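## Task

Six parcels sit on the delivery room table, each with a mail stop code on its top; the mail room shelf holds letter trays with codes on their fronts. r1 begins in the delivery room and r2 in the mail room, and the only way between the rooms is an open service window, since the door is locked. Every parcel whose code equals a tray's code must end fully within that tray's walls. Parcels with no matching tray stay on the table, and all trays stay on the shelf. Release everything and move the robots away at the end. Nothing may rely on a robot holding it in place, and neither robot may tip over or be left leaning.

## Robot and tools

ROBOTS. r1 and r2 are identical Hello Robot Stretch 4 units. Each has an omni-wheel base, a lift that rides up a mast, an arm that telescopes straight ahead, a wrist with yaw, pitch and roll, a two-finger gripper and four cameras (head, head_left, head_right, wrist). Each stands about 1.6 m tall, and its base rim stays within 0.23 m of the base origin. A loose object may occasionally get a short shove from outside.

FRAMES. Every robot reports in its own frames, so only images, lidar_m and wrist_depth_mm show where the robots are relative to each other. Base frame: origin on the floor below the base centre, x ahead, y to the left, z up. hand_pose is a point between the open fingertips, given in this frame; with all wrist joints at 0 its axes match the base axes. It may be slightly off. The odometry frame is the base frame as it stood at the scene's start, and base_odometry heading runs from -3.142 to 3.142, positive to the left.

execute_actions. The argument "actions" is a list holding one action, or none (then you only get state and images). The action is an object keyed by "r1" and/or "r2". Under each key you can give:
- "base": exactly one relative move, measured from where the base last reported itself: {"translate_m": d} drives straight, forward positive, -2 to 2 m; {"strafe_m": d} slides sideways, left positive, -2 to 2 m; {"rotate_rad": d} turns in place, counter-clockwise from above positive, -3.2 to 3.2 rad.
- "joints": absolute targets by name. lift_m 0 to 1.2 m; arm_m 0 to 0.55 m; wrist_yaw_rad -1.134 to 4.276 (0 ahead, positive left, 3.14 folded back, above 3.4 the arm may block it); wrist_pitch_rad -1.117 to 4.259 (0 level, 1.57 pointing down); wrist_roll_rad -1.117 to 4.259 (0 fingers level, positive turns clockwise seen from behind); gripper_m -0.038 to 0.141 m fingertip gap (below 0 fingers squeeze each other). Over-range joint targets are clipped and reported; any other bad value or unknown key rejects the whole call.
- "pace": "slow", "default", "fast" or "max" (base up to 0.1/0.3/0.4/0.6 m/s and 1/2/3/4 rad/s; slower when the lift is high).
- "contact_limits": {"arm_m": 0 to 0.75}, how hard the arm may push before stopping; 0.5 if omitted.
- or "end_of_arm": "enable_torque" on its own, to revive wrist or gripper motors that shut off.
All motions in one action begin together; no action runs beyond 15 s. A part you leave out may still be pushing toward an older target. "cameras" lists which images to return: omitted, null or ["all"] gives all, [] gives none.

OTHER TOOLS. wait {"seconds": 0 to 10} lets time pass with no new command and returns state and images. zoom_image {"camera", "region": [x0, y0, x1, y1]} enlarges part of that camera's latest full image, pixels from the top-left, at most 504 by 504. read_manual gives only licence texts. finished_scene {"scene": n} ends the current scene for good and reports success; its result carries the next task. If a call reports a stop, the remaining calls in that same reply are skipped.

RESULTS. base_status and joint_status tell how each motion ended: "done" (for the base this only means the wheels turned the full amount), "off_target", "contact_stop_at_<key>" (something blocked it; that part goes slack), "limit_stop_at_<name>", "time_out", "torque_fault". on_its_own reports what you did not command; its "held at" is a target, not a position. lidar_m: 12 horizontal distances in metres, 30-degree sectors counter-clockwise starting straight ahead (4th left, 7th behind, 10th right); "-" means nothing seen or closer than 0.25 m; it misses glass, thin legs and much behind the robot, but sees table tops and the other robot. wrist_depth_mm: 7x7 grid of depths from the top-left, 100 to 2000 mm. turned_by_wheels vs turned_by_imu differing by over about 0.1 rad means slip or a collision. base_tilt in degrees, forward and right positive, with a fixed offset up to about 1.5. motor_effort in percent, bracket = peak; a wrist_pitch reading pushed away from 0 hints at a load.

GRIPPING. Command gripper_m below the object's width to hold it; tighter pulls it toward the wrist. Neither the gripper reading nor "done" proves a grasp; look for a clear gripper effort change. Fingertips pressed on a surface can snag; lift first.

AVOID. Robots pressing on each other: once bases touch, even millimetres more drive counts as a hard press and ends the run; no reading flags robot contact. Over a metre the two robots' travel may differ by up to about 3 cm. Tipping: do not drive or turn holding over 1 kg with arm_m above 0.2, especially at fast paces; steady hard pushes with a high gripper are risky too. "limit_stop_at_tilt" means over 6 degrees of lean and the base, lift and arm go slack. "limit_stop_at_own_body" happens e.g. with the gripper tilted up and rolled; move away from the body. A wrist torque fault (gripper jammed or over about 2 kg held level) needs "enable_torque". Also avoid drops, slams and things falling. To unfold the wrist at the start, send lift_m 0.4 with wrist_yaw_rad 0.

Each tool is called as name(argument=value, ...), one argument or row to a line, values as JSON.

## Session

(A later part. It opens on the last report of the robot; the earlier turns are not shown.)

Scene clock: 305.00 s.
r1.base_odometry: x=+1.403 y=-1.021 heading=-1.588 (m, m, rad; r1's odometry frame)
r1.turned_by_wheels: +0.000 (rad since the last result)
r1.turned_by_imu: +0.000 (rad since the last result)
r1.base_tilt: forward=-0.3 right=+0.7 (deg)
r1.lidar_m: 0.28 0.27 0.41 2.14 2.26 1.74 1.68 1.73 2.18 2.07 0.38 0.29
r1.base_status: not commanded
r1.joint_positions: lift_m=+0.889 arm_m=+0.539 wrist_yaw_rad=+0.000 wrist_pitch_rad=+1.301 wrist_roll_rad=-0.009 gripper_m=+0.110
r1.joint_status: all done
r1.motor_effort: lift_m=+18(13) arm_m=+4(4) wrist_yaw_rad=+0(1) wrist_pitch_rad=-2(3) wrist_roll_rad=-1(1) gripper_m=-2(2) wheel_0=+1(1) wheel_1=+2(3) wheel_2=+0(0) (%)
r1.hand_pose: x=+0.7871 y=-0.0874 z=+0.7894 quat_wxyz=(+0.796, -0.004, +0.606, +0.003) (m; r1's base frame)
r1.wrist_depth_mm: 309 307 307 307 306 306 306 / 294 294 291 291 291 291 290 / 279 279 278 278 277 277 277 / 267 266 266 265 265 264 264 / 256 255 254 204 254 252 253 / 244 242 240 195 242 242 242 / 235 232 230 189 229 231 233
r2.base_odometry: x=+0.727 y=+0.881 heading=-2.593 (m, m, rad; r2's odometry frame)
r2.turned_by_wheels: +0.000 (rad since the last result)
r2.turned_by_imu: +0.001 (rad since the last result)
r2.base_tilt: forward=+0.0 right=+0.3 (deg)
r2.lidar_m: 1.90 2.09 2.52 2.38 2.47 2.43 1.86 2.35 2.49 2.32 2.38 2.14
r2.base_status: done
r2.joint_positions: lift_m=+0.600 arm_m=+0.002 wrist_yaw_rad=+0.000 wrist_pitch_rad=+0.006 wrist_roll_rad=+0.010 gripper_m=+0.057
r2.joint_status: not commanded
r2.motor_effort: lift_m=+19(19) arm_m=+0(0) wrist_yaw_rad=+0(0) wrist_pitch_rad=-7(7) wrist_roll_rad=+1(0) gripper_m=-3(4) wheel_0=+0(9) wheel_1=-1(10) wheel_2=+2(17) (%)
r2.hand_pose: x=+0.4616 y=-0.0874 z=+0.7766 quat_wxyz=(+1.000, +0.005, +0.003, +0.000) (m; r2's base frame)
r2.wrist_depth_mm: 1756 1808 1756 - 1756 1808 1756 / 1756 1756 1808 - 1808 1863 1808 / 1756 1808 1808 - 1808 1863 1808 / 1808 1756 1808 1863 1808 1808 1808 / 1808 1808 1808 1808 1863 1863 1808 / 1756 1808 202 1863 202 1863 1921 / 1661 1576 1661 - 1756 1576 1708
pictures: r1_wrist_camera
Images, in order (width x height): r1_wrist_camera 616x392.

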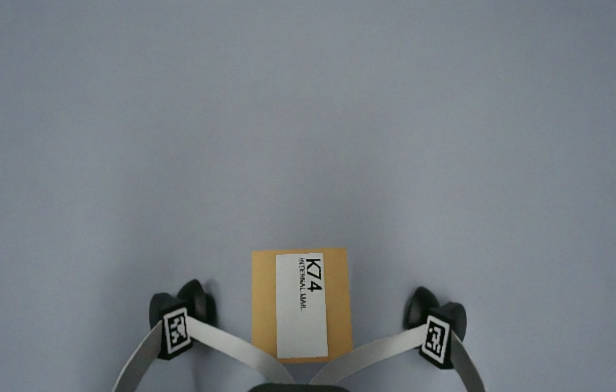

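execute_actions(
  actions=[
    {"r1": {"joints": {"gripper_m": 0.015}}, "r2": {"base": {"translate_m": 0.5}, "pace": "max"}},
  ],
  cameras=["r1_wrist_camera"],
)

Scene clock: 312.10 s.
r1.base_odometry: x=+1.403 y=-1.021 heading=-1.588 (m, m, rad; r1's odometry frame)
r1.turned_by_wheels: +0.000 (rad since the last result)
r1.turned_by_imu: +0.000 (rad since the last result)
r1.base_tilt: forward=-0.3 right=+0.6 (deg)
r1.lidar_m: 0.25 0.28 0.43 2.14 2.26 1.74 1.66 1.70 2.21 2.09 0.40 0.29
r1.base_status: not commanded
r1.joint_positions: lift_m=+0.889 arm_m=+0.539 wrist_yaw_rad=+0.000 wrist_pitch_rad=+1.301 wrist_roll_rad=-0.009 gripper_m=+0.016
r1.joint_status: all done
r1.motor_effort: lift_m=+18(18) arm_m=+4(4) wrist_yaw_rad=+0(1) wrist_pitch_rad=-1(4) wrist_roll_rad=+0(1) gripper_m=-22(24) wheel_0=+1(1) wheel_1=+3(2) wheel_2=+0(0) (%)
r1.hand_pose: x=+0.7871 y=-0.0874 z=+0.7894 quat_wxyz=(+0.796, -0.004, +0.606, +0.003) (m; r1's base frame)
r1.wrist_depth_mm: 310 309 307 307 306 306 306 / 294 293 293 291 290 290 290 / 279 278 278 278 277 277 277 / 267 266 266 265 265 264 264 / 255 255 254 194 254 253 253 / 244 244 200 185 241 242 242 / 234 230 230 180 181 231 232
r2.base_odometry: x=+0.300 y=+0.620 heading=-2.593 (m, m, rad; r2's odometry frame)
r2.turned_by_wheels: +0.000 (rad since the last result)
r2.turned_by_imu: +0.001 (rad since the last result)
r2.base_tilt: forward=+0.0 right=+0.3 (deg)
r2.lidar_m: 1.39 1.58 2.12 2.40 2.47 2.98 2.78 2.88 2.49 2.31 2.24 1.60
r2.base_status: done
r2.joint_positions: lift_m=+0.600 arm_m=+0.002 wrist_yaw_rad=+0.000 wrist_pitch_rad=+0.006 wrist_roll_rad=+0.010 gripper_m=+0.057
r2.joint_status: not commanded
r2.motor_effort: lift_m=+19(19) arm_m=-1(0) wrist_yaw_rad=+3(1) wrist_pitch_rad=-7(7) wrist_roll_rad=+0(0) gripper_m=-5(3) wheel_0=-1(6) wheel_1=-1(3) wheel_2=+0(10) (%)
r2.hand_pose: x=+0.4615 y=-0.0874 z=+0.7766 quat_wxyz=(+1.000, +0.005, +0.003, +0.000) (m; r2's base frame)
r2.wrist_depth_mm: 1281 1255 - - 1308 1308 1308 / 1281 1281 - - 1336 1281 1308 / 1308 1281 1308 - 1308 1336 1308 / 1281 1308 1308 1308 1308 1336 1336 / 1308 1308 1308 1308 1336 1336 1336 / 1308 1308 202 1308 202 1366 1336 / 1308 1336 1336 - 1336 1366 1366
pictures: r1_wrist_camera
Images, in order (width x height): r1_wrist_camera 616x392.

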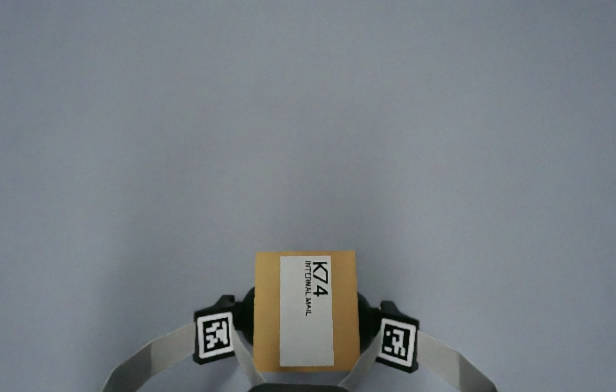

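execute_actions(
  actions=[
    {"r1": {"base": {"strafe_m": -1.35}, "joints": {"lift_m": 1.1}, "pace": "max"}, "r2": {"base": {"translate_m": 0.72}, "joints": {"lift_m": 1.1, "wrist_pitch_rad": 1.3, "gripper_m": 0.12}, "pace": "fast"}},
  ],
  cameras=["r1_head_camera", "r1_wrist_camera", "r2_head_camera", "r2_wrist_camera"],
)

Scene clock: 371.90 s.
r1.base_odometry: x=+0.054 y=-0.998 heading=-1.587 (m, m, rad; r1's odometry frame)
r1.turned_by_wheels: +0.000 (rad since the last result)
r1.turned_by_imu: +0.005 (rad since the last result)
r1.base_tilt: forward=-0.3 right=+0.6 (deg)
r1.lidar_m: 2.97 1.17 0.85 1.13 2.39 1.73 1.72 1.06 0.79 0.75 0.82 0.98
r1.base_status: done
r1.joint_positions: lift_m=+1.100 arm_m=+0.539 wrist_yaw_rad=+0.000 wrist_pitch_rad=+1.301 wrist_roll_rad=-0.009 gripper_m=+0.016
r1.joint_status: all done
r1.motor_effort: lift_m=+23(25) arm_m=+4(4) wrist_yaw_rad=+1(1) wrist_pitch_rad=-1(2) wrist_roll_rad=-2(0) gripper_m=-23(22) wheel_0=+1(12) wheel_1=+2(10) wheel_2=+0(1) (%)
r1.hand_pose: x=+0.7872 y=-0.0874 z=+1.0000 quat_wxyz=(+0.796, -0.004, +0.605, +0.003) (m; r1's base frame)
r1.wrist_depth_mm: 1499 1464 1464 1464 1430 1464 1138 / 1397 1397 1397 1397 1397 1397 1138 / 1366 1336 1336 1336 1308 1308 1118 / 1281 1281 1281 1281 1255 1281 1118 / 1205 1229 1205 194 1205 1205 1098 / 1160 1182 200 186 1138 1160 1078 / 1118 1118 1098 179 181 1118 1060
r2.base_odometry: x=-0.314 y=+0.244 heading=-2.593 (m, m, rad; r2's odometry frame)
r2.turned_by_wheels: +0.000 (rad since the last result)
r2.turned_by_imu: +0.002 (rad since the last result)
r2.base_tilt: forward=+0.0 right=+0.2 (deg)
r2.lidar_m: 0.68 0.72 1.13 2.44 2.52 3.36 3.56 3.42 2.42 2.30 1.23 0.74
r2.base_status: done
r2.joint_positions: lift_m=+1.100 arm_m=+0.002 wrist_yaw_rad=+0.000 wrist_pitch_rad=+1.301 wrist_roll_rad=+0.010 gripper_m=+0.120
r2.joint_status: all done
r2.motor_effort: lift_m=+24(29) arm_m=-1(1) wrist_yaw_rad=+3(2) wrist_pitch_rad=-3(10) wrist_roll_rad=+0(0) gripper_m=-1(3) wheel_0=+1(6) wheel_1=+0(10) wheel_2=+1(10) (%)
r2.hand_pose: x=+0.2500 y=-0.0874 z=+0.9999 quat_wxyz=(+0.796, +0.004, +0.605, -0.003) (m; r2's base frame)
r2.wrist_depth_mm: 854 854 854 878 878 878 891 / 1078 1098 1138 1118 1138 1138 1160 / 1308 1336 1336 1308 1336 1281 1308 / 1281 1281 1281 1255 1255 1281 1255 / 1229 1229 1229 1229 1229 1205 1205 / 1205 1182 991 976 1182 1182 1182 / 1160 1160 976 - 1160 1160 1138
pictures: r1_head_camera, r1_wrist_camera, r2_head_camera, r2_wrist_camera
Images, in order (width x height): r1_head_camera 420x560, r1_wrist_camera 616x392, r2_head_camera 420x560, r2_wrist_camera 616x392.

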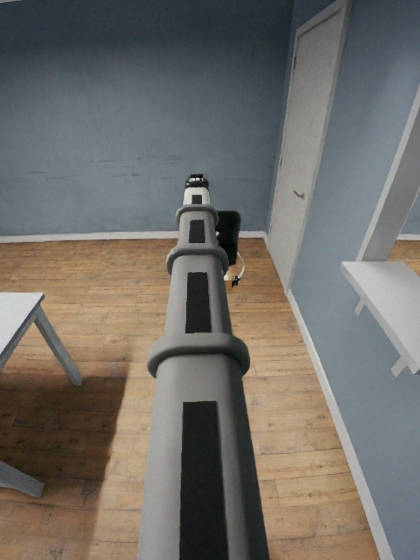

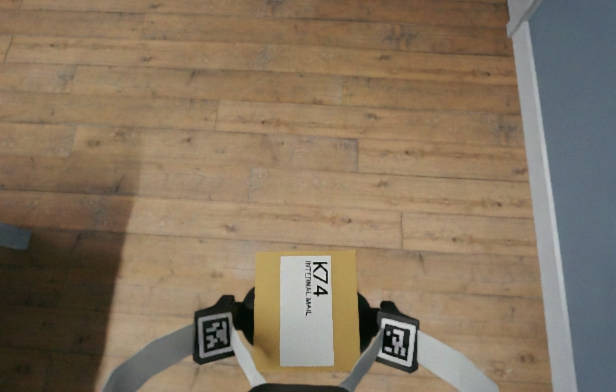

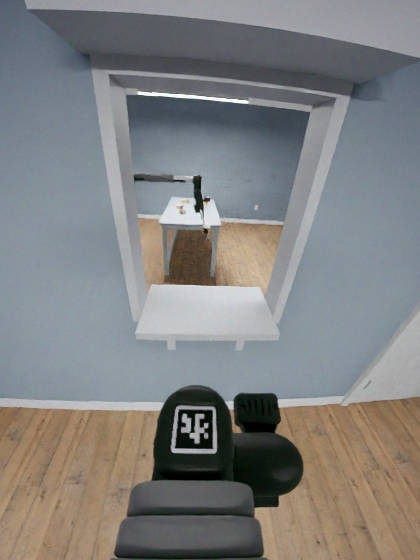

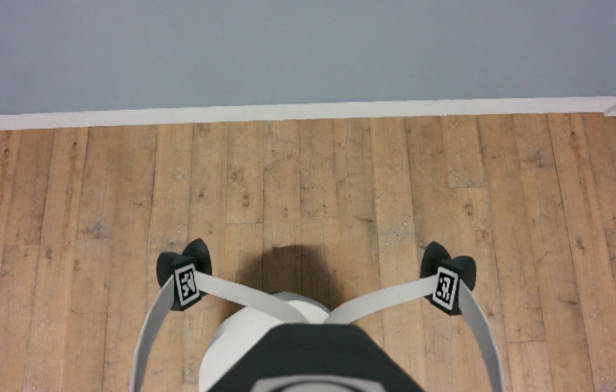

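execute_actions(
  actions=[
    {"r1": {"base": {"translate_m": 0.86}, "joints": {"arm_m": 0.3}, "pace": "max"}, "r2": {"base": {"translate_m": 0.22}, "pace": "fast"}},
  ],
  cameras=[],
)

execute_actions(
  actions=[
    {"r1": {"base": {"rotate_rad": -1.6}, "pace": "fast"}, "r2": {"base": {"strafe_m": 0.085}, "pace": "fast"}},
  ],
  cameras=["r1_head_camera", "r1_wrist_camera", "r2_head_camera"],
)

Scene clock: 401.27 s.
r1.base_odometry: x=+0.039 y=-1.858 heading=-1.587 (m, m, rad; r1's odometry frame)
r1.turned_by_wheels: +0.000 (rad since the last result)
r1.turned_by_imu: -0.002 (rad since the last result)
r1.base_tilt: forward=-0.3 right=+0.6 (deg)
r1.lidar_m: 2.14 2.22 3.15 0.78 0.83 2.66 2.55 1.13 0.72 0.65 0.71 1.18
r1.base_status: done
r1.joint_positions: lift_m=+1.100 arm_m=+0.301 wrist_yaw_rad=+0.000 wrist_pitch_rad=+1.301 wrist_roll_rad=-0.009 gripper_m=+0.016
r1.joint_status: all done
r1.motor_effort: lift_m=+23(23) arm_m=-4(4) wrist_yaw_rad=-1(2) wrist_pitch_rad=-2(3) wrist_roll_rad=+1(0) gripper_m=-23(24) wheel_0=+4(8) wheel_1=+2(6) wheel_2=+0(11) (%)
r1.hand_pose: x=+0.5485 y=-0.0874 z=+1.0000 quat_wxyz=(+0.796, -0.004, +0.606, +0.003) (m; r1's base frame)
r1.wrist_depth_mm: 1464 1464 1464 1464 1464 1464 1138 / 1397 1430 1430 1366 1397 1397 1118 / 1336 1336 1336 1308 1336 1336 1118 / 1281 1281 1281 1255 1255 1255 1118 / 1229 1229 1229 193 1229 1205 1098 / 1160 1182 201 186 1160 1160 1098 / 1118 1118 1098 180 181 1098 1060
r2.base_odometry: x=-0.502 y=+0.129 heading=-2.593 (m, m, rad; r2's odometry frame)
r2.turned_by_wheels: +0.000 (rad since the last result)
r2.turned_by_imu: +0.000 (rad since the last result)
r2.base_tilt: forward=+0.0 right=+0.3 (deg)
r2.lidar_m: 0.45 0.49 0.82 2.03 2.54 3.35 3.82 3.43 2.39 2.30 0.88 0.50
r2.base_status: done
r2.joint_positions: lift_m=+1.100 arm_m=+0.002 wrist_yaw_rad=+0.000 wrist_pitch_rad=+1.301 wrist_roll_rad=+0.010 gripper_m=+0.120
r2.joint_status: not commanded
r2.motor_effort: lift_m=+24(24) arm_m=-1(1) wrist_yaw_rad=+2(1) wrist_pitch_rad=-3(3) wrist_roll_rad=-1(0) gripper_m=-2(2) wheel_0=-1(7) wheel_1=+0(1) wheel_2=+0(8) (%)
r2.hand_pose: x=+0.2500 y=-0.0874 z=+0.9999 quat_wxyz=(+0.796, +0.004, +0.605, -0.003) (m; r2's base frame)
r2.wrist_depth_mm: 387 389 384 387 384 384 387 / 661 676 683 691 699 707 707 / 917 931 946 976 976 991 1008 / 1255 1281 1281 1255 1255 1255 1281 / 1255 1255 1229 1229 1229 1229 1229 / 1205 1182 991 991 1182 1160 1182 / 1182 1160 976 - 1160 1138 1138
pictures: none
No camera images: the call's "cameras" was empty. Leave "cameras" out to get every camera's image.

Scene clock: 403.77 s.
r1.base_odometry: x=+0.039 y=-1.858 heading=+3.097 (m, m, rad; r1's odometry frame)
r1.turned_by_wheels: -1.600 (rad since the last result)
r1.turned_by_imu: -1.573 (rad since the last result)
r1.base_tilt: forward=-0.3 right=+0.6 (deg)
r1.lidar_m: 0.66 0.70 1.17 2.13 2.25 3.07 0.77 0.85 2.67 2.58 1.16 0.73
r1.base_status: done
r1.joint_positions: lift_m=+1.100 arm_m=+0.301 wrist_yaw_rad=+0.000 wrist_pitch_rad=+1.301 wrist_roll_rad=-0.009 gripper_m=+0.016
r1.joint_status: not commanded
r1.motor_effort: lift_m=+23(22) arm_m=-4(4) wrist_yaw_rad=+1(1) wrist_pitch_rad=-1(3) wrist_roll_rad=-1(1) gripper_m=-21(24) wheel_0=+3(8) wheel_1=+1(9) wheel_2=+2(7) (%)
r1.hand_pose: x=+0.5485 y=-0.0874 z=+1.0000 quat_wxyz=(+0.796, -0.004, +0.606, +0.003) (m; r1's base frame)
r1.wrist_depth_mm: 397 397 397 394 394 394 392 / 379 377 377 375 375 373 375 / 375 368 366 366 364 364 359 / 991 960 931 904 878 854 842 / 1205 1229 1229 194 1205 1205 1182 / 1160 1160 201 186 1138 1182 1160 / 1138 1118 1098 180 181 1098 1118
r2.base_odometry: x=-0.458 y=+0.057 heading=-2.593 (m, m, rad; r2's odometry frame)
r2.turned_by_wheels: +0.000 (rad since the last result)
r2.turned_by_imu: +0.000 (rad since the last result)
r2.base_tilt: forward=+0.1 right=+0.3 (deg)
r2.lidar_m: 0.44 0.47 0.80 2.01 2.43 3.24 3.81 3.55 2.49 2.38 0.88 0.51
r2.base_status: done
r2.joint_positions: lift_m=+1.100 arm_m=+0.002 wrist_yaw_rad=+0.000 wrist_pitch_rad=+1.301 wrist_roll_rad=+0.010 gripper_m=+0.120
r2.joint_status: not commanded
r2.motor_effort: lift_m=+24(24) arm_m=-1(1) wrist_yaw_rad=+0(2) wrist_pitch_rad=-1(2) wrist_roll_rad=+0(0) gripper_m=-2(0) wheel_0=+1(7) wheel_1=-2(7) wheel_2=+0(3) (%)
r2.hand_pose: x=+0.2500 y=-0.0874 z=+0.9999 quat_wxyz=(+0.796, +0.004, +0.605, -0.003) (m; r2's base frame)
r2.wrist_depth_mm: 488 387 384 384 382 379 382 / 661 668 676 683 691 699 707 / 904 931 946 960 976 976 1008 / 1255 1281 1255 1281 1255 1255 1229 / 1255 1255 1229 1229 1229 1229 1205 / 1205 1205 991 991 1160 1182 1182 / 1160 1160 976 - 1138 1138 1138
pictures: r1_head_camera, r1_wrist_camera, r2_head_camera
Images, in order (width x height): r1_head_camera 420x560, r1_wrist_camera 616x392, r2_head_camera 420x560.

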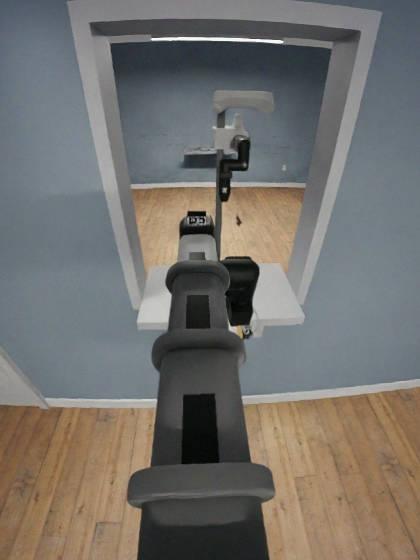

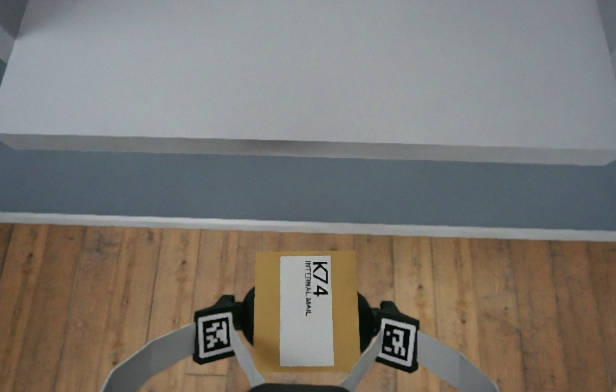

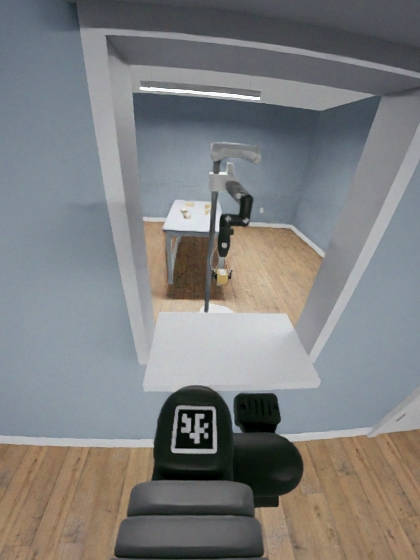

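execute_actions(
  actions=[
    {"r1": {"base": {"translate_m": 0.05}, "joints": {"arm_m": 0.545, "lift_m": 1.045}, "pace": "fast"}},
  ],
  cameras=["r1_wrist_camera", "r2_head_camera"],
)

Scene clock: 426.43 s.
r1.base_odometry: x=-0.010 y=-1.856 heading=+3.097 (m, m, rad; r1's odometry frame)
r1.turned_by_wheels: +0.000 (rad since the last result)
r1.turned_by_imu: +0.000 (rad since the last result)
r1.base_tilt: forward=-0.3 right=+0.7 (deg)
r1.lidar_m: 0.62 0.66 1.07 2.13 2.25 3.03 0.81 0.87 2.65 2.57 1.04 0.67
r1.base_status: done
r1.joint_positions: lift_m=+1.045 arm_m=+0.544 wrist_yaw_rad=+0.000 wrist_pitch_rad=+1.301 wrist_roll_rad=-0.009 gripper_m=+0.016
r1.joint_status: all done
r1.motor_effort: lift_m=+19(24) arm_m=+4(7) wrist_yaw_rad=+0(2) wrist_pitch_rad=-1(3) wrist_roll_rad=+3(0) gripper_m=-22(23) wheel_0=+3(8) wheel_1=+1(7) wheel_2=+1(9) (%)
r1.hand_pose: x=+0.7922 y=-0.0874 z=+0.9454 quat_wxyz=(+0.796, -0.004, +0.605, +0.003) (m; r1's base frame)
r1.wrist_depth_mm: 1430 1430 1397 1397 1366 1397 1397 / 314 312 312 312 312 310 310 / 300 298 298 297 297 297 296 / 286 285 285 283 283 282 282 / 273 273 272 194 271 271 271 / 262 260 200 186 257 259 259 / 252 247 247 180 181 247 249
r2.base_odometry: x=-0.458 y=+0.057 heading=-2.593 (m, m, rad; r2's odometry frame)
r2.turned_by_wheels: +0.000 (rad since the last result)
r2.turned_by_imu: -0.001 (rad since the last result)
r2.base_tilt: forward=+0.0 right=+0.3 (deg)
r2.lidar_m: 0.46 0.47 0.82 2.04 2.46 3.22 3.79 3.54 2.50 2.39 0.86 0.49
r2.base_status: not commanded
r2.joint_positions: lift_m=+1.100 arm_m=+0.002 wrist_yaw_rad=+0.000 wrist_pitch_rad=+1.301 wrist_roll_rad=+0.010 gripper_m=+0.120
r2.joint_status: not commanded
r2.motor_effort: lift_m=+24(24) arm_m=-1(1) wrist_yaw_rad=+1(1) wrist_pitch_rad=-3(3) wrist_roll_rad=+0(0) gripper_m=-1(2) wheel_0=+1(1) wheel_1=-2(2) wheel_2=+0(0) (%)
r2.hand_pose: x=+0.2500 y=-0.0874 z=+0.9999 quat_wxyz=(+0.796, +0.004, +0.605, -0.003) (m; r2's base frame)
r2.wrist_depth_mm: 492 384 387 387 382 382 382 / 654 668 676 691 699 699 707 / 917 931 946 960 976 976 991 / 1255 1281 1255 1255 1255 1255 1255 / 1255 1229 1255 1229 1229 1229 1205 / 1205 1205 1008 991 1160 1160 1182 / 1182 1160 960 - 1160 1138 1138
pictures: r1_wrist_camera, r2_head_camera
Images, in order (width x height): r1_wrist_camera 616x392, r2_head_camera 420x560.

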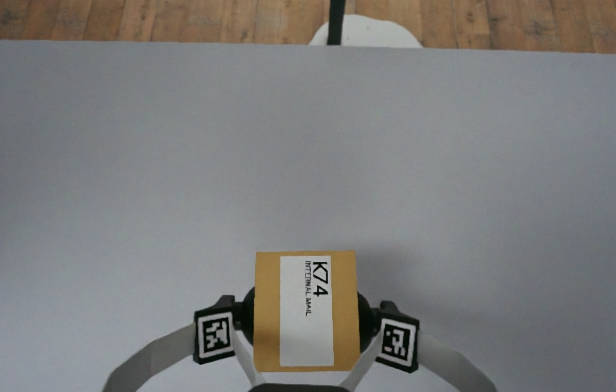

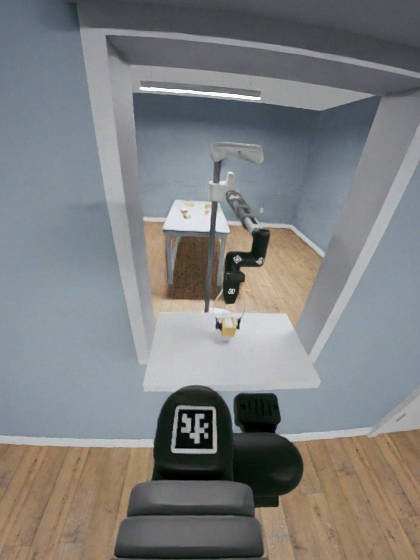

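execute_actions(
  actions=[
    {"r1": {"joints": {"lift_m": 1.025, "gripper_m": 0.10}}},
  ],
  cameras=["r1_wrist_camera", "r2_head_camera"],
)

Scene clock: 433.77 s.
r1.base_odometry: x=-0.010 y=-1.856 heading=+3.097 (m, m, rad; r1's odometry frame)
r1.turned_by_wheels: +0.000 (rad since the last result)
r1.turned_by_imu: +0.000 (rad since the last result)
r1.base_tilt: forward=-0.2 right=+0.6 (deg)
r1.lidar_m: 0.62 0.65 1.05 2.15 2.23 3.05 0.83 0.89 2.66 2.59 1.08 0.67
r1.base_status: not commanded
r1.joint_positions: lift_m=+1.025 arm_m=+0.544 wrist_yaw_rad=+0.000 wrist_pitch_rad=+1.301 wrist_roll_rad=-0.009 gripper_m=+0.100
r1.joint_status: all done
r1.motor_effort: lift_m=+18(20) arm_m=+4(4) wrist_yaw_rad=+0(0) wrist_pitch_rad=-1(1) wrist_roll_rad=+2(2) gripper_m=-3(22) wheel_0=+3(3) wheel_1=+0(1) wheel_2=+1(1) (%)
r1.hand_pose: x=+0.7922 y=-0.0874 z=+0.9254 quat_wxyz=(+0.796, -0.004, +0.605, +0.003) (m; r1's base frame)
r1.wrist_depth_mm: 306 306 306 1008 1138 1366 1366 / 291 290 290 290 289 289 289 / 278 277 277 276 276 274 274 / 265 264 264 263 263 262 263 / 254 253 252 202 251 251 251 / 243 242 219 193 239 240 241 / 233 230 229 187 228 229 231
r2.base_odometry: x=-0.458 y=+0.057 heading=-2.593 (m, m, rad; r2's odometry frame)
r2.turned_by_wheels: +0.000 (rad since the last result)
r2.turned_by_imu: -0.001 (rad since the last result)
r2.base_tilt: forward=+0.0 right=+0.4 (deg)
r2.lidar_m: 0.45 0.47 0.82 2.04 2.44 3.23 3.79 3.54 2.53 2.38 0.86 0.47
r2.base_status: not commanded
r2.joint_positions: lift_m=+1.100 arm_m=+0.002 wrist_yaw_rad=+0.000 wrist_pitch_rad=+1.301 wrist_roll_rad=+0.010 gripper_m=+0.120
r2.joint_status: not commanded
r2.motor_effort: lift_m=+24(24) arm_m=-1(1) wrist_yaw_rad=+0(1) wrist_pitch_rad=-2(1) wrist_roll_rad=+0(1) gripper_m=-1(2) wheel_0=+1(1) wheel_1=-2(2) wheel_2=+0(0) (%)
r2.hand_pose: x=+0.2500 y=-0.0874 z=+0.9999 quat_wxyz=(+0.796, +0.004, +0.605, -0.003) (m; r2's base frame)
r2.wrist_depth_mm: 492 387 387 387 382 382 382 / 654 668 676 691 699 699 707 / 904 931 931 976 976 991 991 / 1281 1255 1281 1255 1255 1255 1255 / 1229 1255 1229 1229 1229 1229 1205 / 1205 1205 991 976 1160 1182 1160 / 1160 1160 976 - 1160 1138 1160
pictures: r1_wrist_camera, r2_head_camera
Images, in order (width x height): r1_wrist_camera 616x392, r2_head_camera 420x560.

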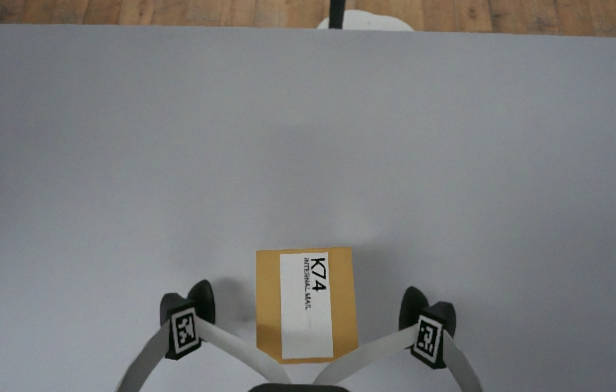

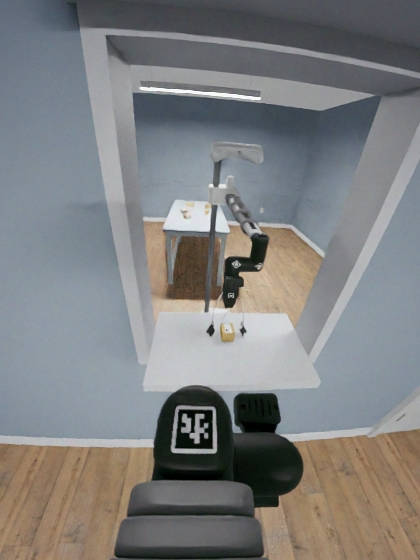

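execute_actions(
  actions=[
    {"r1": {"joints": {"arm_m": 0.1}, "base": {"translate_m": -0.1}, "pace": "fast"}, "r2": {"joints": {"arm_m": 0.34}, "pace": "fast"}},
  ],
  cameras=["r2_wrist_camera", "r2_head_camera"],
)

Scene clock: 460.40 s.
r1.base_odometry: x=+0.089 y=-1.861 heading=+3.096 (m, m, rad; r1's odometry frame)
r1.turned_by_wheels: +0.000 (rad since the last result)
r1.turned_by_imu: +0.000 (rad since the last result)
r1.base_tilt: forward=-0.3 right=+0.6 (deg)
r1.lidar_m: 0.71 0.75 1.21 2.14 2.22 3.06 0.71 0.78 2.65 2.57 1.21 0.78
r1.base_status: done
r1.joint_positions: lift_m=+1.025 arm_m=+0.101 wrist_yaw_rad=+0.000 wrist_pitch_rad=+1.301 wrist_roll_rad=-0.009 gripper_m=+0.100
r1.joint_status: all done
r1.motor_effort: lift_m=+18(18) arm_m=-4(5) wrist_yaw_rad=+1(0) wrist_pitch_rad=-2(2) wrist_roll_rad=+0(1) gripper_m=-2(2) wheel_0=-3(9) wheel_1=-1(6) wheel_2=-1(10) (%)
r1.hand_pose: x=+0.3485 y=-0.0874 z=+0.9254 quat_wxyz=(+0.796, -0.004, +0.606, +0.003) (m; r1's base frame)
r1.wrist_depth_mm: 741 741 732 723 715 707 699 / 931 931 904 904 891 878 854 / 1205 1182 1182 1160 1160 1138 1118 / 1205 1205 1205 1205 1182 1182 1205 / 1160 1160 1160 1160 1138 1160 1138 / 1098 1098 1078 1098 1098 1098 1078 / 1042 1042 1042 1042 1025 1042 1042
r2.base_odometry: x=-0.458 y=+0.057 heading=-2.593 (m, m, rad; r2's odometry frame)
r2.turned_by_wheels: +0.000 (rad since the last result)
r2.turned_by_imu: -0.001 (rad since the last result)
r2.base_tilt: forward=+0.1 right=+0.3 (deg)
r2.lidar_m: 0.45 0.48 0.77 2.02 2.44 3.27 3.81 3.52 2.49 2.37 0.85 0.48
r2.base_status: not commanded
r2.joint_positions: lift_m=+1.100 arm_m=+0.339 wrist_yaw_rad=+0.000 wrist_pitch_rad=+1.301 wrist_roll_rad=+0.010 gripper_m=+0.120
r2.joint_status: all done
r2.motor_effort: lift_m=+24(24) arm_m=+5(9) wrist_yaw_rad=+1(1) wrist_pitch_rad=-1(3) wrist_roll_rad=+0(0) gripper_m=-2(0) wheel_0=+1(1) wheel_1=-2(2) wheel_2=+0(0) (%)
r2.hand_pose: x=+0.5869 y=-0.0874 z=+0.9999 quat_wxyz=(+0.796, +0.004, +0.605, -0.003) (m; r2's base frame)
r2.wrist_depth_mm: 1430 1430 382 379 377 375 377 / 377 370 366 366 362 364 362 / 353 355 355 349 347 351 351 / 345 345 342 340 338 338 338 / 332 332 330 329 329 329 325 / 322 320 317 317 314 314 317 / 312 312 310 - 309 306 306
pictures: r2_head_camera, r2_wrist_camera
Images, in order (width x height): r2_head_camera 420x560, r2_wrist_camera 616x392.

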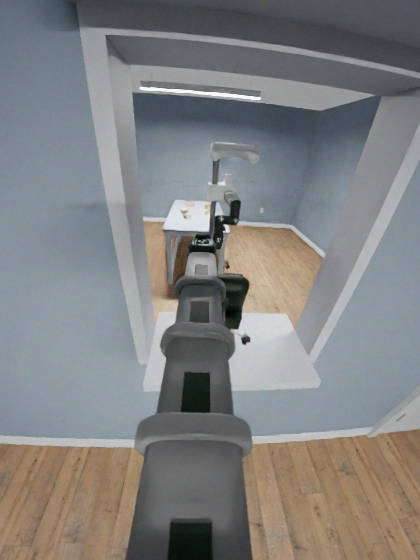

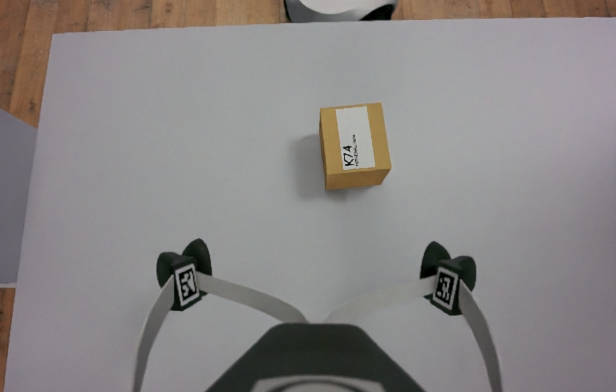

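execute_actions(
  actions=[
    {"r1": {"base": {"strafe_m": -0.3}, "joints": {"lift_m": 0.97, "gripper_m": 0.14, "arm_m": 0.0}, "pace": "max"}, "r2": {"base": {"strafe_m": -0.03}, "joints": {"arm_m": 0.433, "lift_m": 1.022}, "pace": "default"}},
  ],
  cameras=["r2_wrist_camera"],
)

Scene clock: 491.53 s.
r1.base_odometry: x=+0.103 y=-1.561 heading=+3.097 (m, m, rad; r1's odometry frame)
r1.turned_by_wheels: +0.000 (rad since the last result)
r1.turned_by_imu: +0.000 (rad since the last result)
r1.base_tilt: forward=-0.3 right=+0.6 (deg)
r1.lidar_m: 0.71 0.76 1.20 2.44 2.54 0.73 0.73 0.78 2.32 2.27 1.24 0.87
r1.base_status: done
r1.joint_positions: lift_m=+0.970 arm_m=+0.001 wrist_yaw_rad=+0.000 wrist_pitch_rad=+1.301 wrist_roll_rad=-0.009 gripper_m=+0.140
r1.joint_status: all done
r1.motor_effort: lift_m=+19(18) arm_m=-4(6) wrist_yaw_rad=+2(0) wrist_pitch_rad=-2(2) wrist_roll_rad=+3(2) gripper_m=-1(2) wheel_0=+0(12) wheel_1=+1(11) wheel_2=+0(2) (%)
r1.hand_pose: x=+0.2486 y=-0.0874 z=+0.8703 quat_wxyz=(+0.796, -0.004, +0.605, +0.003) (m; r1's base frame)
r1.wrist_depth_mm: 878 878 866 866 854 854 831 / 1098 1098 1078 1060 1060 1042 1025 / 1205 1182 1205 1182 1205 1182 1160 / 1160 1138 1138 1138 1138 1138 1138 / 1098 1098 1098 1078 1078 1078 1078 / 1060 212 1042 1042 1042 1025 1042 / 1008 1008 809 156 991 991 1008
r2.base_odometry: x=-0.473 y=+0.083 heading=-2.593 (m, m, rad; r2's odometry frame)
r2.turned_by_wheels: +0.000 (rad since the last result)
r2.turned_by_imu: -0.001 (rad since the last result)
r2.base_tilt: forward=+0.0 right=+0.3 (deg)
r2.lidar_m: 0.46 0.49 0.81 2.02 2.48 3.27 3.79 3.50 2.47 2.32 0.88 0.50
r2.base_status: done
r2.joint_positions: lift_m=+1.022 arm_m=+0.432 wrist_yaw_rad=+0.000 wrist_pitch_rad=+1.301 wrist_roll_rad=+0.010 gripper_m=+0.120
r2.joint_status: all done
r2.motor_effort: lift_m=+17(27) arm_m=+6(8) wrist_yaw_rad=+2(1) wrist_pitch_rad=-1(3) wrist_roll_rad=+0(0) gripper_m=-2(0) wheel_0=-1(8) wheel_1=+1(9) wheel_2=+0(7) (%)
r2.hand_pose: x=+0.6799 y=-0.0874 z=+0.9225 quat_wxyz=(+0.796, +0.004, +0.605, -0.003) (m; r2's base frame)
r2.wrist_depth_mm: 1336 1336 1118 1308 1308 1336 1281 / 283 282 282 279 279 278 278 / 273 272 271 271 268 268 267 / 264 263 262 260 260 259 258 / 255 254 253 203 250 250 250 / 247 244 242 198 241 240 242 / 239 238 238 - 236 234 235
pictures: r2_wrist_camera
Images, in order (width x height): r2_wrist_camera 616x392.

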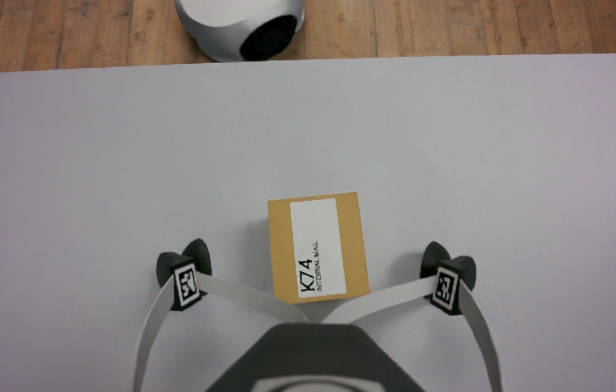

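execute_actions(
  actions=[
    {"r1": {"base": {"strafe_m": -0.3}, "pace": "max"}, "r2": {"joints": {"arm_m": 0.438, "lift_m": 1.017, "gripper_m": 0.015}, "pace": "default"}},
  ],
  cameras=["r2_wrist_camera"],
)

Scene clock: 501.33 s.
r1.base_odometry: x=+0.116 y=-1.261 heading=+3.097 (m, m, rad; r1's odometry frame)
r1.turned_by_wheels: +0.000 (rad since the last result)
r1.turned_by_imu: +0.000 (rad since the last result)
r1.base_tilt: forward=-0.4 right=+0.6 (deg)
r1.lidar_m: 0.80 0.76 1.04 2.73 2.85 0.78 0.74 2.82 2.04 1.95 1.21 0.86
r1.base_status: done
r1.joint_positions: lift_m=+0.970 arm_m=+0.001 wrist_yaw_rad=+0.000 wrist_pitch_rad=+1.301 wrist_roll_rad=-0.009 gripper_m=+0.140
r1.joint_status: not commanded
r1.motor_effort: lift_m=+19(19) arm_m=-4(4) wrist_yaw_rad=+1(1) wrist_pitch_rad=-1(1) wrist_roll_rad=-2(2) gripper_m=+1(0) wheel_0=+0(11) wheel_1=+2(10) wheel_2=+0(1) (%)
r1.hand_pose: x=+0.2486 y=-0.0874 z=+0.8703 quat_wxyz=(+0.796, -0.004, +0.605, +0.003) (m; r1's base frame)
r1.wrist_depth_mm: 878 878 866 854 854 842 831 / 1118 1098 1060 1060 1060 1025 1025 / 1205 1205 1205 1205 1205 1182 1182 / 1138 1138 1160 1138 1138 1138 1118 / 1098 1098 1098 1098 1078 1098 1098 / 1042 212 1060 1042 1060 1025 1042 / 1008 991 809 156 991 991 1008
r2.base_odometry: x=-0.473 y=+0.083 heading=-2.593 (m, m, rad; r2's odometry frame)
r2.turned_by_wheels: +0.000 (rad since the last result)
r2.turned_by_imu: -0.001 (rad since the last result)
r2.base_tilt: forward=+0.1 right=+0.3 (deg)
r2.lidar_m: 0.45 0.48 0.82 2.00 2.44 3.30 3.80 3.47 2.47 2.32 0.86 0.49
r2.base_status: not commanded
r2.joint_positions: lift_m=+1.017 arm_m=+0.437 wrist_yaw_rad=+0.000 wrist_pitch_rad=+1.301 wrist_roll_rad=+0.010 gripper_m=+0.015
r2.joint_status: all done
r2.motor_effort: lift_m=+16(18) arm_m=+5(3) wrist_yaw_rad=+1(2) wrist_pitch_rad=-3(10) wrist_roll_rad=-1(1) gripper_m=-21(21) wheel_0=-1(1) wheel_1=+1(1) wheel_2=+0(0) (%)
r2.hand_pose: x=+0.6849 y=-0.0874 z=+0.9175 quat_wxyz=(+0.796, +0.004, +0.605, -0.003) (m; r2's base frame)
r2.wrist_depth_mm: 1336 1098 1308 1308 1308 1308 1308 / 278 276 276 274 273 272 272 / 267 266 266 264 264 263 262 / 258 257 256 256 255 254 253 / 250 248 248 192 246 246 245 / 242 241 196 185 188 236 237 / 234 232 233 - 232 229 229
pictures: r2_wrist_camera
Images, in order (width x height): r2_wrist_camera 616x392.

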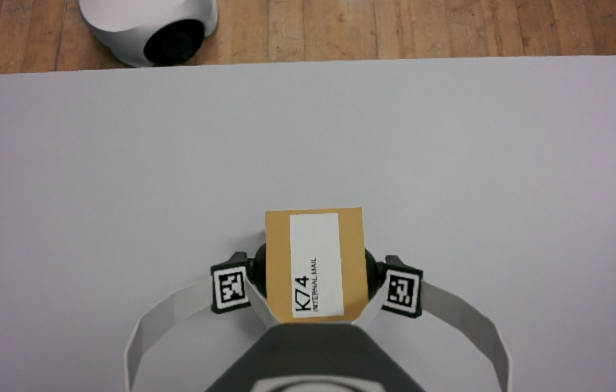

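execute_actions(
  actions=[
    {"r1": {"base": {"strafe_m": -0.29}, "pace": "max"}, "r2": {"base": {"translate_m": -0.7}, "joints": {"arm_m": 0.1, "lift_m": 1.06}, "pace": "max"}},
  ],
  cameras=["r2_wrist_camera"],
)

execute_actions(
  actions=[
    {"r1": {"base": {"rotate_rad": 1.6}, "pace": "fast"}, "r2": {"base": {"rotate_rad": 3.087}, "joints": {"lift_m": 0.4}, "pace": "fast"}},
  ],
  cameras=["r1_head_camera", "r2_head_camera"],
)

Scene clock: 548.23 s.
r1.base_odometry: x=+0.129 y=-0.971 heading=+3.097 (m, m, rad; r1's odometry frame)
r1.turned_by_wheels: +0.000 (rad since the last result)
r1.turned_by_imu: +0.000 (rad since the last result)
r1.base_tilt: forward=-0.3 right=+0.6 (deg)
r1.lidar_m: 0.82 0.86 1.04 3.02 1.07 0.76 1.16 2.40 1.72 1.67 1.19 0.86
r1.base_status: done
r1.joint_positions: lift_m=+0.970 arm_m=+0.001 wrist_yaw_rad=+0.000 wrist_pitch_rad=+1.301 wrist_roll_rad=-0.009 gripper_m=+0.140
r1.joint_status: not commanded
r1.motor_effort: lift_m=+19(19) arm_m=-4(4) wrist_yaw_rad=+1(0) wrist_pitch_rad=-2(1) wrist_roll_rad=-1(2) gripper_m=+0(0) wheel_0=+1(11) wheel_1=-2(14) wheel_2=+0(1) (%)
r1.hand_pose: x=+0.2486 y=-0.0874 z=+0.8703 quat_wxyz=(+0.796, -0.004, +0.605, +0.003) (m; r1's base frame)
r1.wrist_depth_mm: 878 878 866 854 842 831 831 / 1098 1098 1078 1060 1060 1042 1008 / 1182 1205 1182 1182 1205 1182 1182 / 1160 1160 1138 1138 1138 1138 1138 / 1078 1098 1098 1078 1098 1078 1078 / 1060 212 1060 1060 1042 1042 1042 / 1008 1008 809 156 991 991 1008
r2.base_odometry: x=+0.124 y=+0.447 heading=-2.593 (m, m, rad; r2's odometry frame)
r2.turned_by_wheels: +0.000 (rad since the last result)
r2.turned_by_imu: -0.003 (rad since the last result)
r2.base_tilt: forward=+0.0 right=+0.4 (deg)
r2.lidar_m: 1.15 1.33 1.76 2.35 2.44 3.22 3.06 3.13 2.49 2.38 1.87 1.22
r2.base_status: done
r2.joint_positions: lift_m=+1.060 arm_m=+0.101 wrist_yaw_rad=+0.000 wrist_pitch_rad=+1.301 wrist_roll_rad=+0.010 gripper_m=+0.015
r2.joint_status: all done
r2.motor_effort: lift_m=+23(27) arm_m=-6(5) wrist_yaw_rad=+3(0) wrist_pitch_rad=-5(4) wrist_roll_rad=+0(0) gripper_m=-20(20) wheel_0=+0(5) wheel_1=-2(7) wheel_2=+0(5) (%)
r2.hand_pose: x=+0.3487 y=-0.0874 z=+0.9599 quat_wxyz=(+0.796, +0.004, +0.606, -0.003) (m; r2's base frame)
r2.wrist_depth_mm: 1366 1366 1366 1336 1366 1366 1366 / 1336 1336 1336 1308 1308 1308 1308 / 1281 1281 1281 1281 1281 1281 1255 / 1255 1255 1229 1229 1229 1229 1205 / 1205 1182 1205 191 1182 1205 1182 / 1160 1160 196 185 188 1138 1160 / 1118 1098 1118 - 1118 1118 1098
pictures: r2_wrist_camera
Images, in order (width x height): r2_wrist_camera 616x392.

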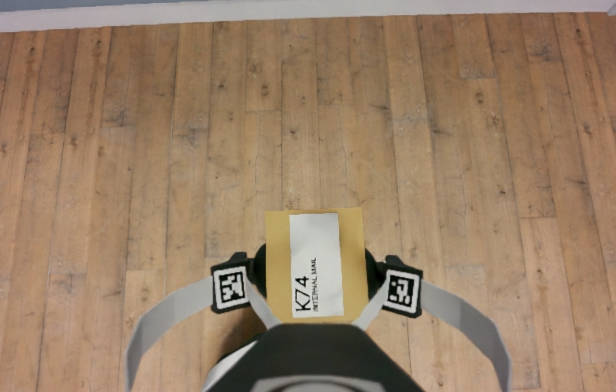

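Scene clock: 551.70 s.
r1.base_odometry: x=+0.129 y=-0.971 heading=-1.587 (m, m, rad; r1's odometry frame)
r1.turned_by_wheels: +1.599 (rad since the last result)
r1.turned_by_imu: +1.573 (rad since the last result)
r1.base_tilt: forward=-0.3 right=+0.6 (deg)
r1.lidar_m: 3.02 1.05 0.80 1.35 2.34 1.72 1.67 1.19 0.87 0.82 0.89 1.10
r1.base_status: done
r1.joint_positions: lift_m=+0.970 arm_m=+0.001 wrist_yaw_rad=+0.000 wrist_pitch_rad=+1.301 wrist_roll_rad=-0.009 gripper_m=+0.140
r1.joint_status: not commanded
r1.motor_effort: lift_m=+19(19) arm_m=-4(4) wrist_yaw_rad=+0(0) wrist_pitch_rad=-1(2) wrist_roll_rad=+0(1) gripper_m=+0(2) wheel_0=-3(8) wheel_1=-1(8) wheel_2=-3(9) (%)
r1.hand_pose: x=+0.2486 y=-0.0874 z=+0.8703 quat_wxyz=(+0.796, -0.004, +0.605, +0.003) (m; r1's base frame)
r1.wrist_depth_mm: 1308 1336 1336 1308 1308 1308 1229 / 1255 1255 1281 1281 1255 1229 1182 / 1205 1182 1205 1182 1205 1182 1160 / 1160 1138 1138 1138 1138 1138 1138 / 1098 1078 1098 1098 1078 1098 1078 / 1060 212 1060 1042 1042 1025 1025 / 1025 991 798 156 991 976 1008
r2.base_odometry: x=+0.124 y=+0.448 heading=+0.494 (m, m, rad; r2's odometry frame)
r2.turned_by_wheels: +3.087 (rad since the last result)
r2.turned_by_imu: +3.109 (rad since the last result)
r2.base_tilt: forward=-0.1 right=+0.3 (deg)
r2.lidar_m: 2.56 2.62 2.56 2.36 2.02 1.37 1.14 1.30 1.66 2.34 2.40 3.07
r2.base_status: done
r2.joint_positions: lift_m=+0.400 arm_m=+0.101 wrist_yaw_rad=+0.000 wrist_pitch_rad=+1.301 wrist_roll_rad=+0.010 gripper_m=+0.015
r2.joint_status: all done
r2.motor_effort: lift_m=+17(15) arm_m=-6(6) wrist_yaw_rad=+2(1) wrist_pitch_rad=-3(4) wrist_roll_rad=+0(1) gripper_m=-20(20) wheel_0=-2(7) wheel_1=-1(14) wheel_2=-1(5) (%)
r2.hand_pose: x=+0.3489 y=-0.0874 z=+0.3005 quat_wxyz=(+0.796, +0.004, +0.605, -0.003) (m; r2's base frame)
r2.wrist_depth_mm: 621 615 615 609 609 603 603 / 597 591 591 591 585 585 585 / 574 569 569 569 564 569 564 / 554 554 549 549 544 544 539 / 539 530 535 192 530 525 525 / 517 521 195 185 187 508 508 / 504 500 500 - 496 492 492
pictures: r1_head_camera, r2_head_camera
Images, in order (width x height): r1_head_camera 420x560, r2_head_camera 420x560.

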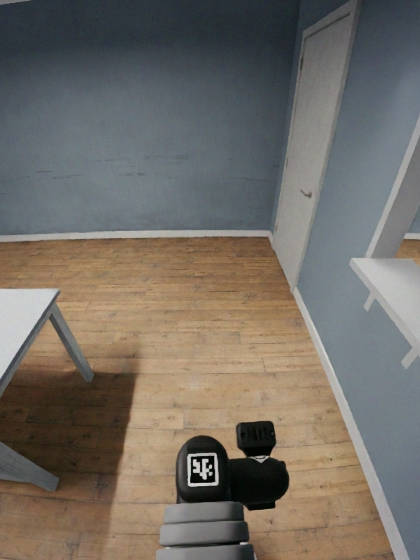

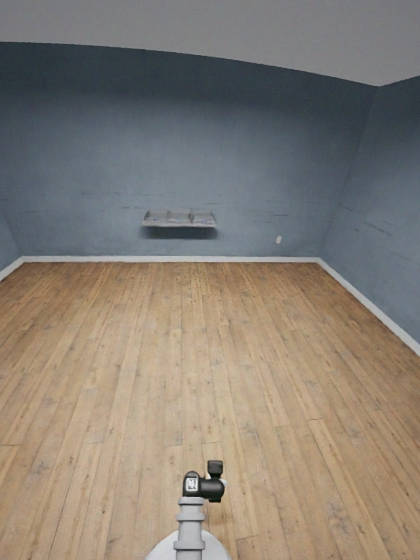

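execute_actions(
  actions=[
    {"r1": {"base": {"strafe_m": 1.9}, "joints": {"lift_m": 1.0, "arm_m": 0.27}, "pace": "max"}, "r2": {"base": {"translate_m": 1.95}, "joints": {"lift_m": 1.0}, "pace": "max"}},
  ],
  cameras=["r1_head_camera", "r1_wrist_camera", "r2_head_camera", "r2_wrist_camera"],
)

Scene clock: 581.80 s.
r1.base_odometry: x=+2.029 y=-1.003 heading=-1.587 (m, m, rad; r1's odometry frame)
r1.turned_by_wheels: +0.000 (rad since the last result)
r1.turned_by_imu: -0.004 (rad since the last result)
r1.base_tilt: forward=-0.3 right=+0.6 (deg)
r1.lidar_m: 0.31 0.35 0.50 1.52 1.62 1.70 1.63 1.73 2.43 2.71 0.48 0.35
r1.base_status: done
r1.joint_positions: lift_m=+1.000 arm_m=+0.269 wrist_yaw_rad=+0.000 wrist_pitch_rad=+1.300 wrist_roll_rad=-0.009 gripper_m=+0.140
r1.joint_status: all done
r1.motor_effort: lift_m=+23(25) arm_m=+4(6) wrist_yaw_rad=+0(1) wrist_pitch_rad=-1(2) wrist_roll_rad=-1(1) gripper_m=+1(1) wheel_0=+0(12) wheel_1=-3(10) wheel_2=-1(2) (%)
r1.hand_pose: x=+0.5172 y=-0.0874 z=+0.9001 quat_wxyz=(+0.796, -0.004, +0.605, +0.003) (m; r1's base frame)
r1.wrist_depth_mm: 449 445 442 439 442 439 439 / 424 421 421 421 421 418 418 / 402 402 399 402 399 399 399 / 384 382 332 382 382 379 382 / 366 366 317 366 366 364 364 / 353 212 349 349 349 342 347 / 338 336 334 156 330 329 334
r2.base_odometry: x=+1.841 y=+1.372 heading=+0.494 (m, m, rad; r2's odometry frame)
r2.turned_by_wheels: +0.000 (rad since the last result)
r2.turned_by_imu: +0.006 (rad since the last result)
r2.base_tilt: forward=+0.0 right=+0.3 (deg)
r2.lidar_m: 0.61 0.68 0.84 2.58 2.65 3.33 3.23 3.28 2.34 2.16 1.74 1.18
r2.base_status: done
r2.joint_positions: lift_m=+1.000 arm_m=+0.101 wrist_yaw_rad=+0.000 wrist_pitch_rad=+1.301 wrist_roll_rad=+0.010 gripper_m=+0.015
r2.joint_status: all done
r2.motor_effort: lift_m=+22(28) arm_m=-5(6) wrist_yaw_rad=+1(2) wrist_pitch_rad=-3(4) wrist_roll_rad=-1(0) gripper_m=-21(20) wheel_0=-1(8) wheel_1=+1(8) wheel_2=+2(11) (%)
r2.hand_pose: x=+0.3488 y=-0.0874 z=+0.9000 quat_wxyz=(+0.796, +0.004, +0.605, -0.003) (m; r2's base frame)
r2.wrist_depth_mm: 439 445 462 1182 1205 1229 1281 / 1255 1229 1255 1255 1255 1255 1255 / 1229 1229 1205 1205 1205 1205 1182 / 1182 1160 1160 1160 1160 1160 1160 / 1138 1138 1118 191 1118 1118 1118 / 1098 1098 196 185 188 1060 1078 / 1060 1060 1060 - 1060 1060 1060
pictures: r1_head_camera, r1_wrist_camera, r2_head_camera, r2_wrist_camera
Images, in order (width x height): r1_head_camera 420x560, r1_wrist_camera 616x392, r2_head_camera 420x560, r2_wrist_camera 616x392.

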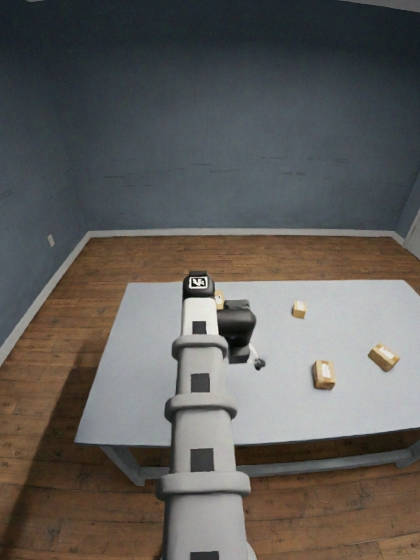

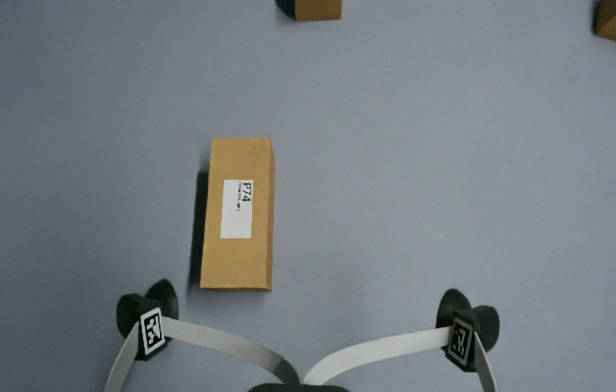

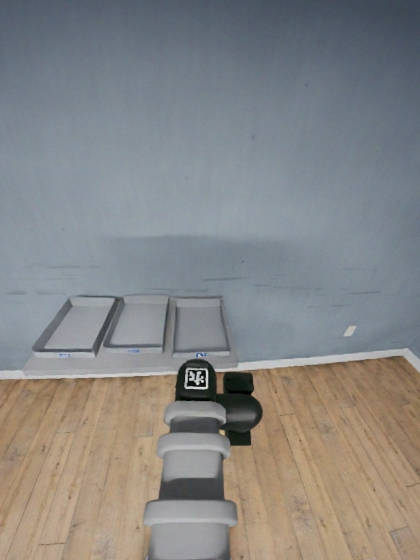

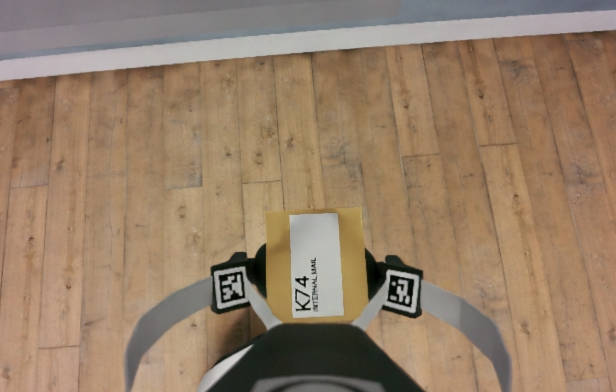

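zoom_image(
  camera="r1_wrist_camera",
  region=[200, 160, 290, 250],
)

zoom_image(
  camera="r2_head_camera",
  region=[20, 285, 260, 400],
)

Region (200, 160, 290, 250) of r1_wrist_camera's 616x392 image, scaled by 5.600.

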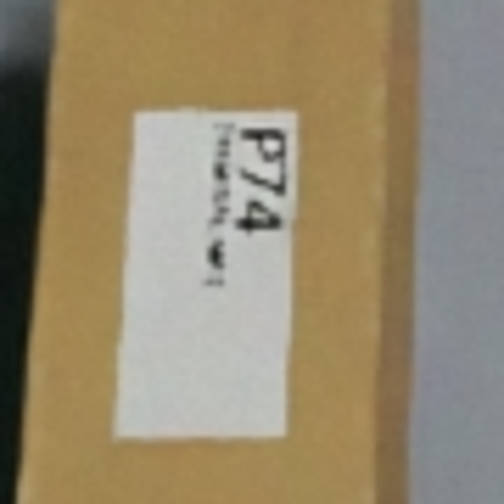

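Region (20, 285, 260, 400) of r2_head_camera's 420x560 image, scaled by 2.100, with more detail than that image has; it fills the top 242 rows of this view, and the rest is white.

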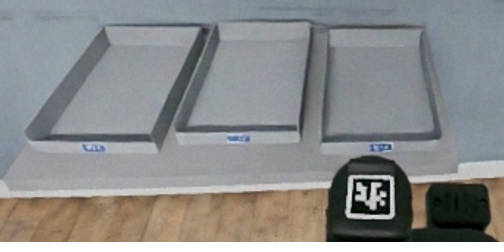

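execute_actions(
  actions=[
    {"r1": {"joints": {"arm_m": 0.55}, "pace": "fast"}, "r2": {"base": {"strafe_m": 0.06}, "joints": {"lift_m": 0.97, "arm_m": 0.53}, "pace": "fast"}},
  ],
  cameras=["r1_wrist_camera", "r2_head_camera", "r2_wrist_camera"],
)

Scene clock: 601.90 s.
r1.base_odometry: x=+2.029 y=-1.003 heading=-1.587 (m, m, rad; r1's odometry frame)
r1.turned_by_wheels: +0.000 (rad since the last result)
r1.turned_by_imu: +0.000 (rad since the last result)
r1.base_tilt: forward=-0.3 right=+0.7 (deg)
r1.lidar_m: 0.31 0.33 0.47 1.52 1.61 1.71 1.62 1.69 2.43 2.70 0.48 0.34
r1.base_status: not commanded
r1.joint_positions: lift_m=+1.000 arm_m=+0.548 wrist_yaw_rad=+0.000 wrist_pitch_rad=+1.300 wrist_roll_rad=-0.009 gripper_m=+0.140
r1.joint_status: all done
joint sent to its limit — the command would take r1.arm_m past its upper limit, so that joint was sent only as far as its limit.
r1.motor_effort: lift_m=+23(22) arm_m=+4(4) wrist_yaw_rad=+1(0) wrist_pitch_rad=-1(2) wrist_roll_rad=+2(0) gripper_m=-2(1) wheel_0=+0(0) wheel_1=-2(3) wheel_2=-1(0) (%)
r1.hand_pose: x=+0.7958 y=-0.0874 z=+0.9001 quat_wxyz=(+0.796, -0.004, +0.605, +0.003) (m; r1's base frame)
r1.wrist_depth_mm: 442 1336 1366 1366 1366 1366 1336 / 421 421 418 418 415 418 418 / 402 399 399 345 397 397 399 / 384 384 382 329 382 379 379 / 366 366 366 359 364 364 362 / 351 212 349 349 349 343 347 / 338 332 332 156 329 329 334
r2.base_odometry: x=+1.813 y=+1.424 heading=+0.494 (m, m, rad; r2's odometry frame)
r2.turned_by_wheels: +0.000 (rad since the last result)
r2.turned_by_imu: -0.001 (rad since the last result)
r2.base_tilt: forward=+0.0 right=+0.3 (deg)
r2.lidar_m: 0.62 0.67 0.84 2.50 2.56 3.25 3.24 3.29 2.39 2.22 1.72 0.68
r2.base_status: done
r2.joint_positions: lift_m=+0.970 arm_m=+0.529 wrist_yaw_rad=+0.000 wrist_pitch_rad=+1.301 wrist_roll_rad=+0.010 gripper_m=+0.015
r2.joint_status: all done
r2.motor_effort: lift_m=+17(18) arm_m=+5(4) wrist_yaw_rad=+0(2) wrist_pitch_rad=-4(4) wrist_roll_rad=+0(0) gripper_m=-20(20) wheel_0=+0(8) wheel_1=+0(14) wheel_2=+0(6) (%)
r2.hand_pose: x=+0.7769 y=-0.0874 z=+0.8704 quat_wxyz=(+0.796, +0.004, +0.605, -0.003) (m; r2's base frame)
r2.wrist_depth_mm: 389 366 382 379 377 544 559 / 375 362 373 373 368 707 750 / 359 353 359 357 357 960 1078 / 347 343 347 347 343 1118 1098 / 334 324 336 191 334 1078 1078 / 314 289 196 185 187 319 1042 / 315 310 315 - 314 278 1025
pictures: r1_wrist_camera, r2_head_camera, r2_wrist_camera
Images, in order (width x height): r1_wrist_camera 616x392, r2_head_camera 420x560, r2_wrist_camera 616x392.

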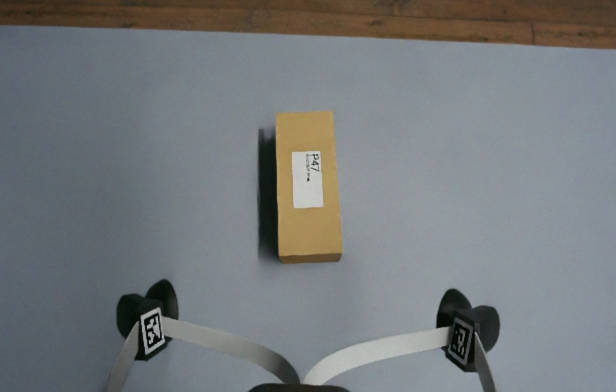

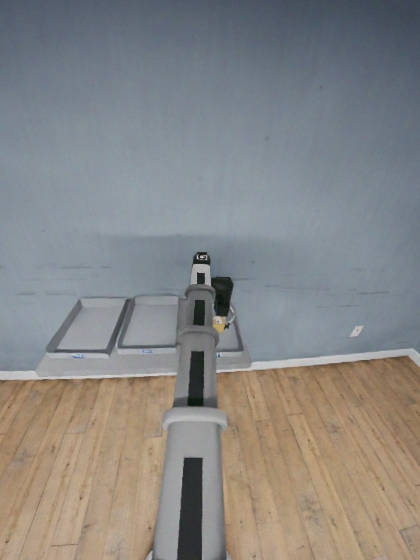

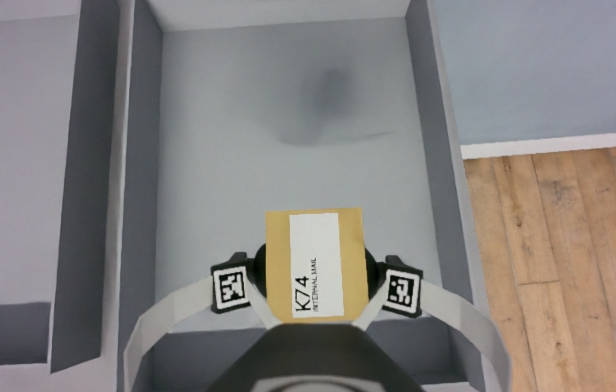

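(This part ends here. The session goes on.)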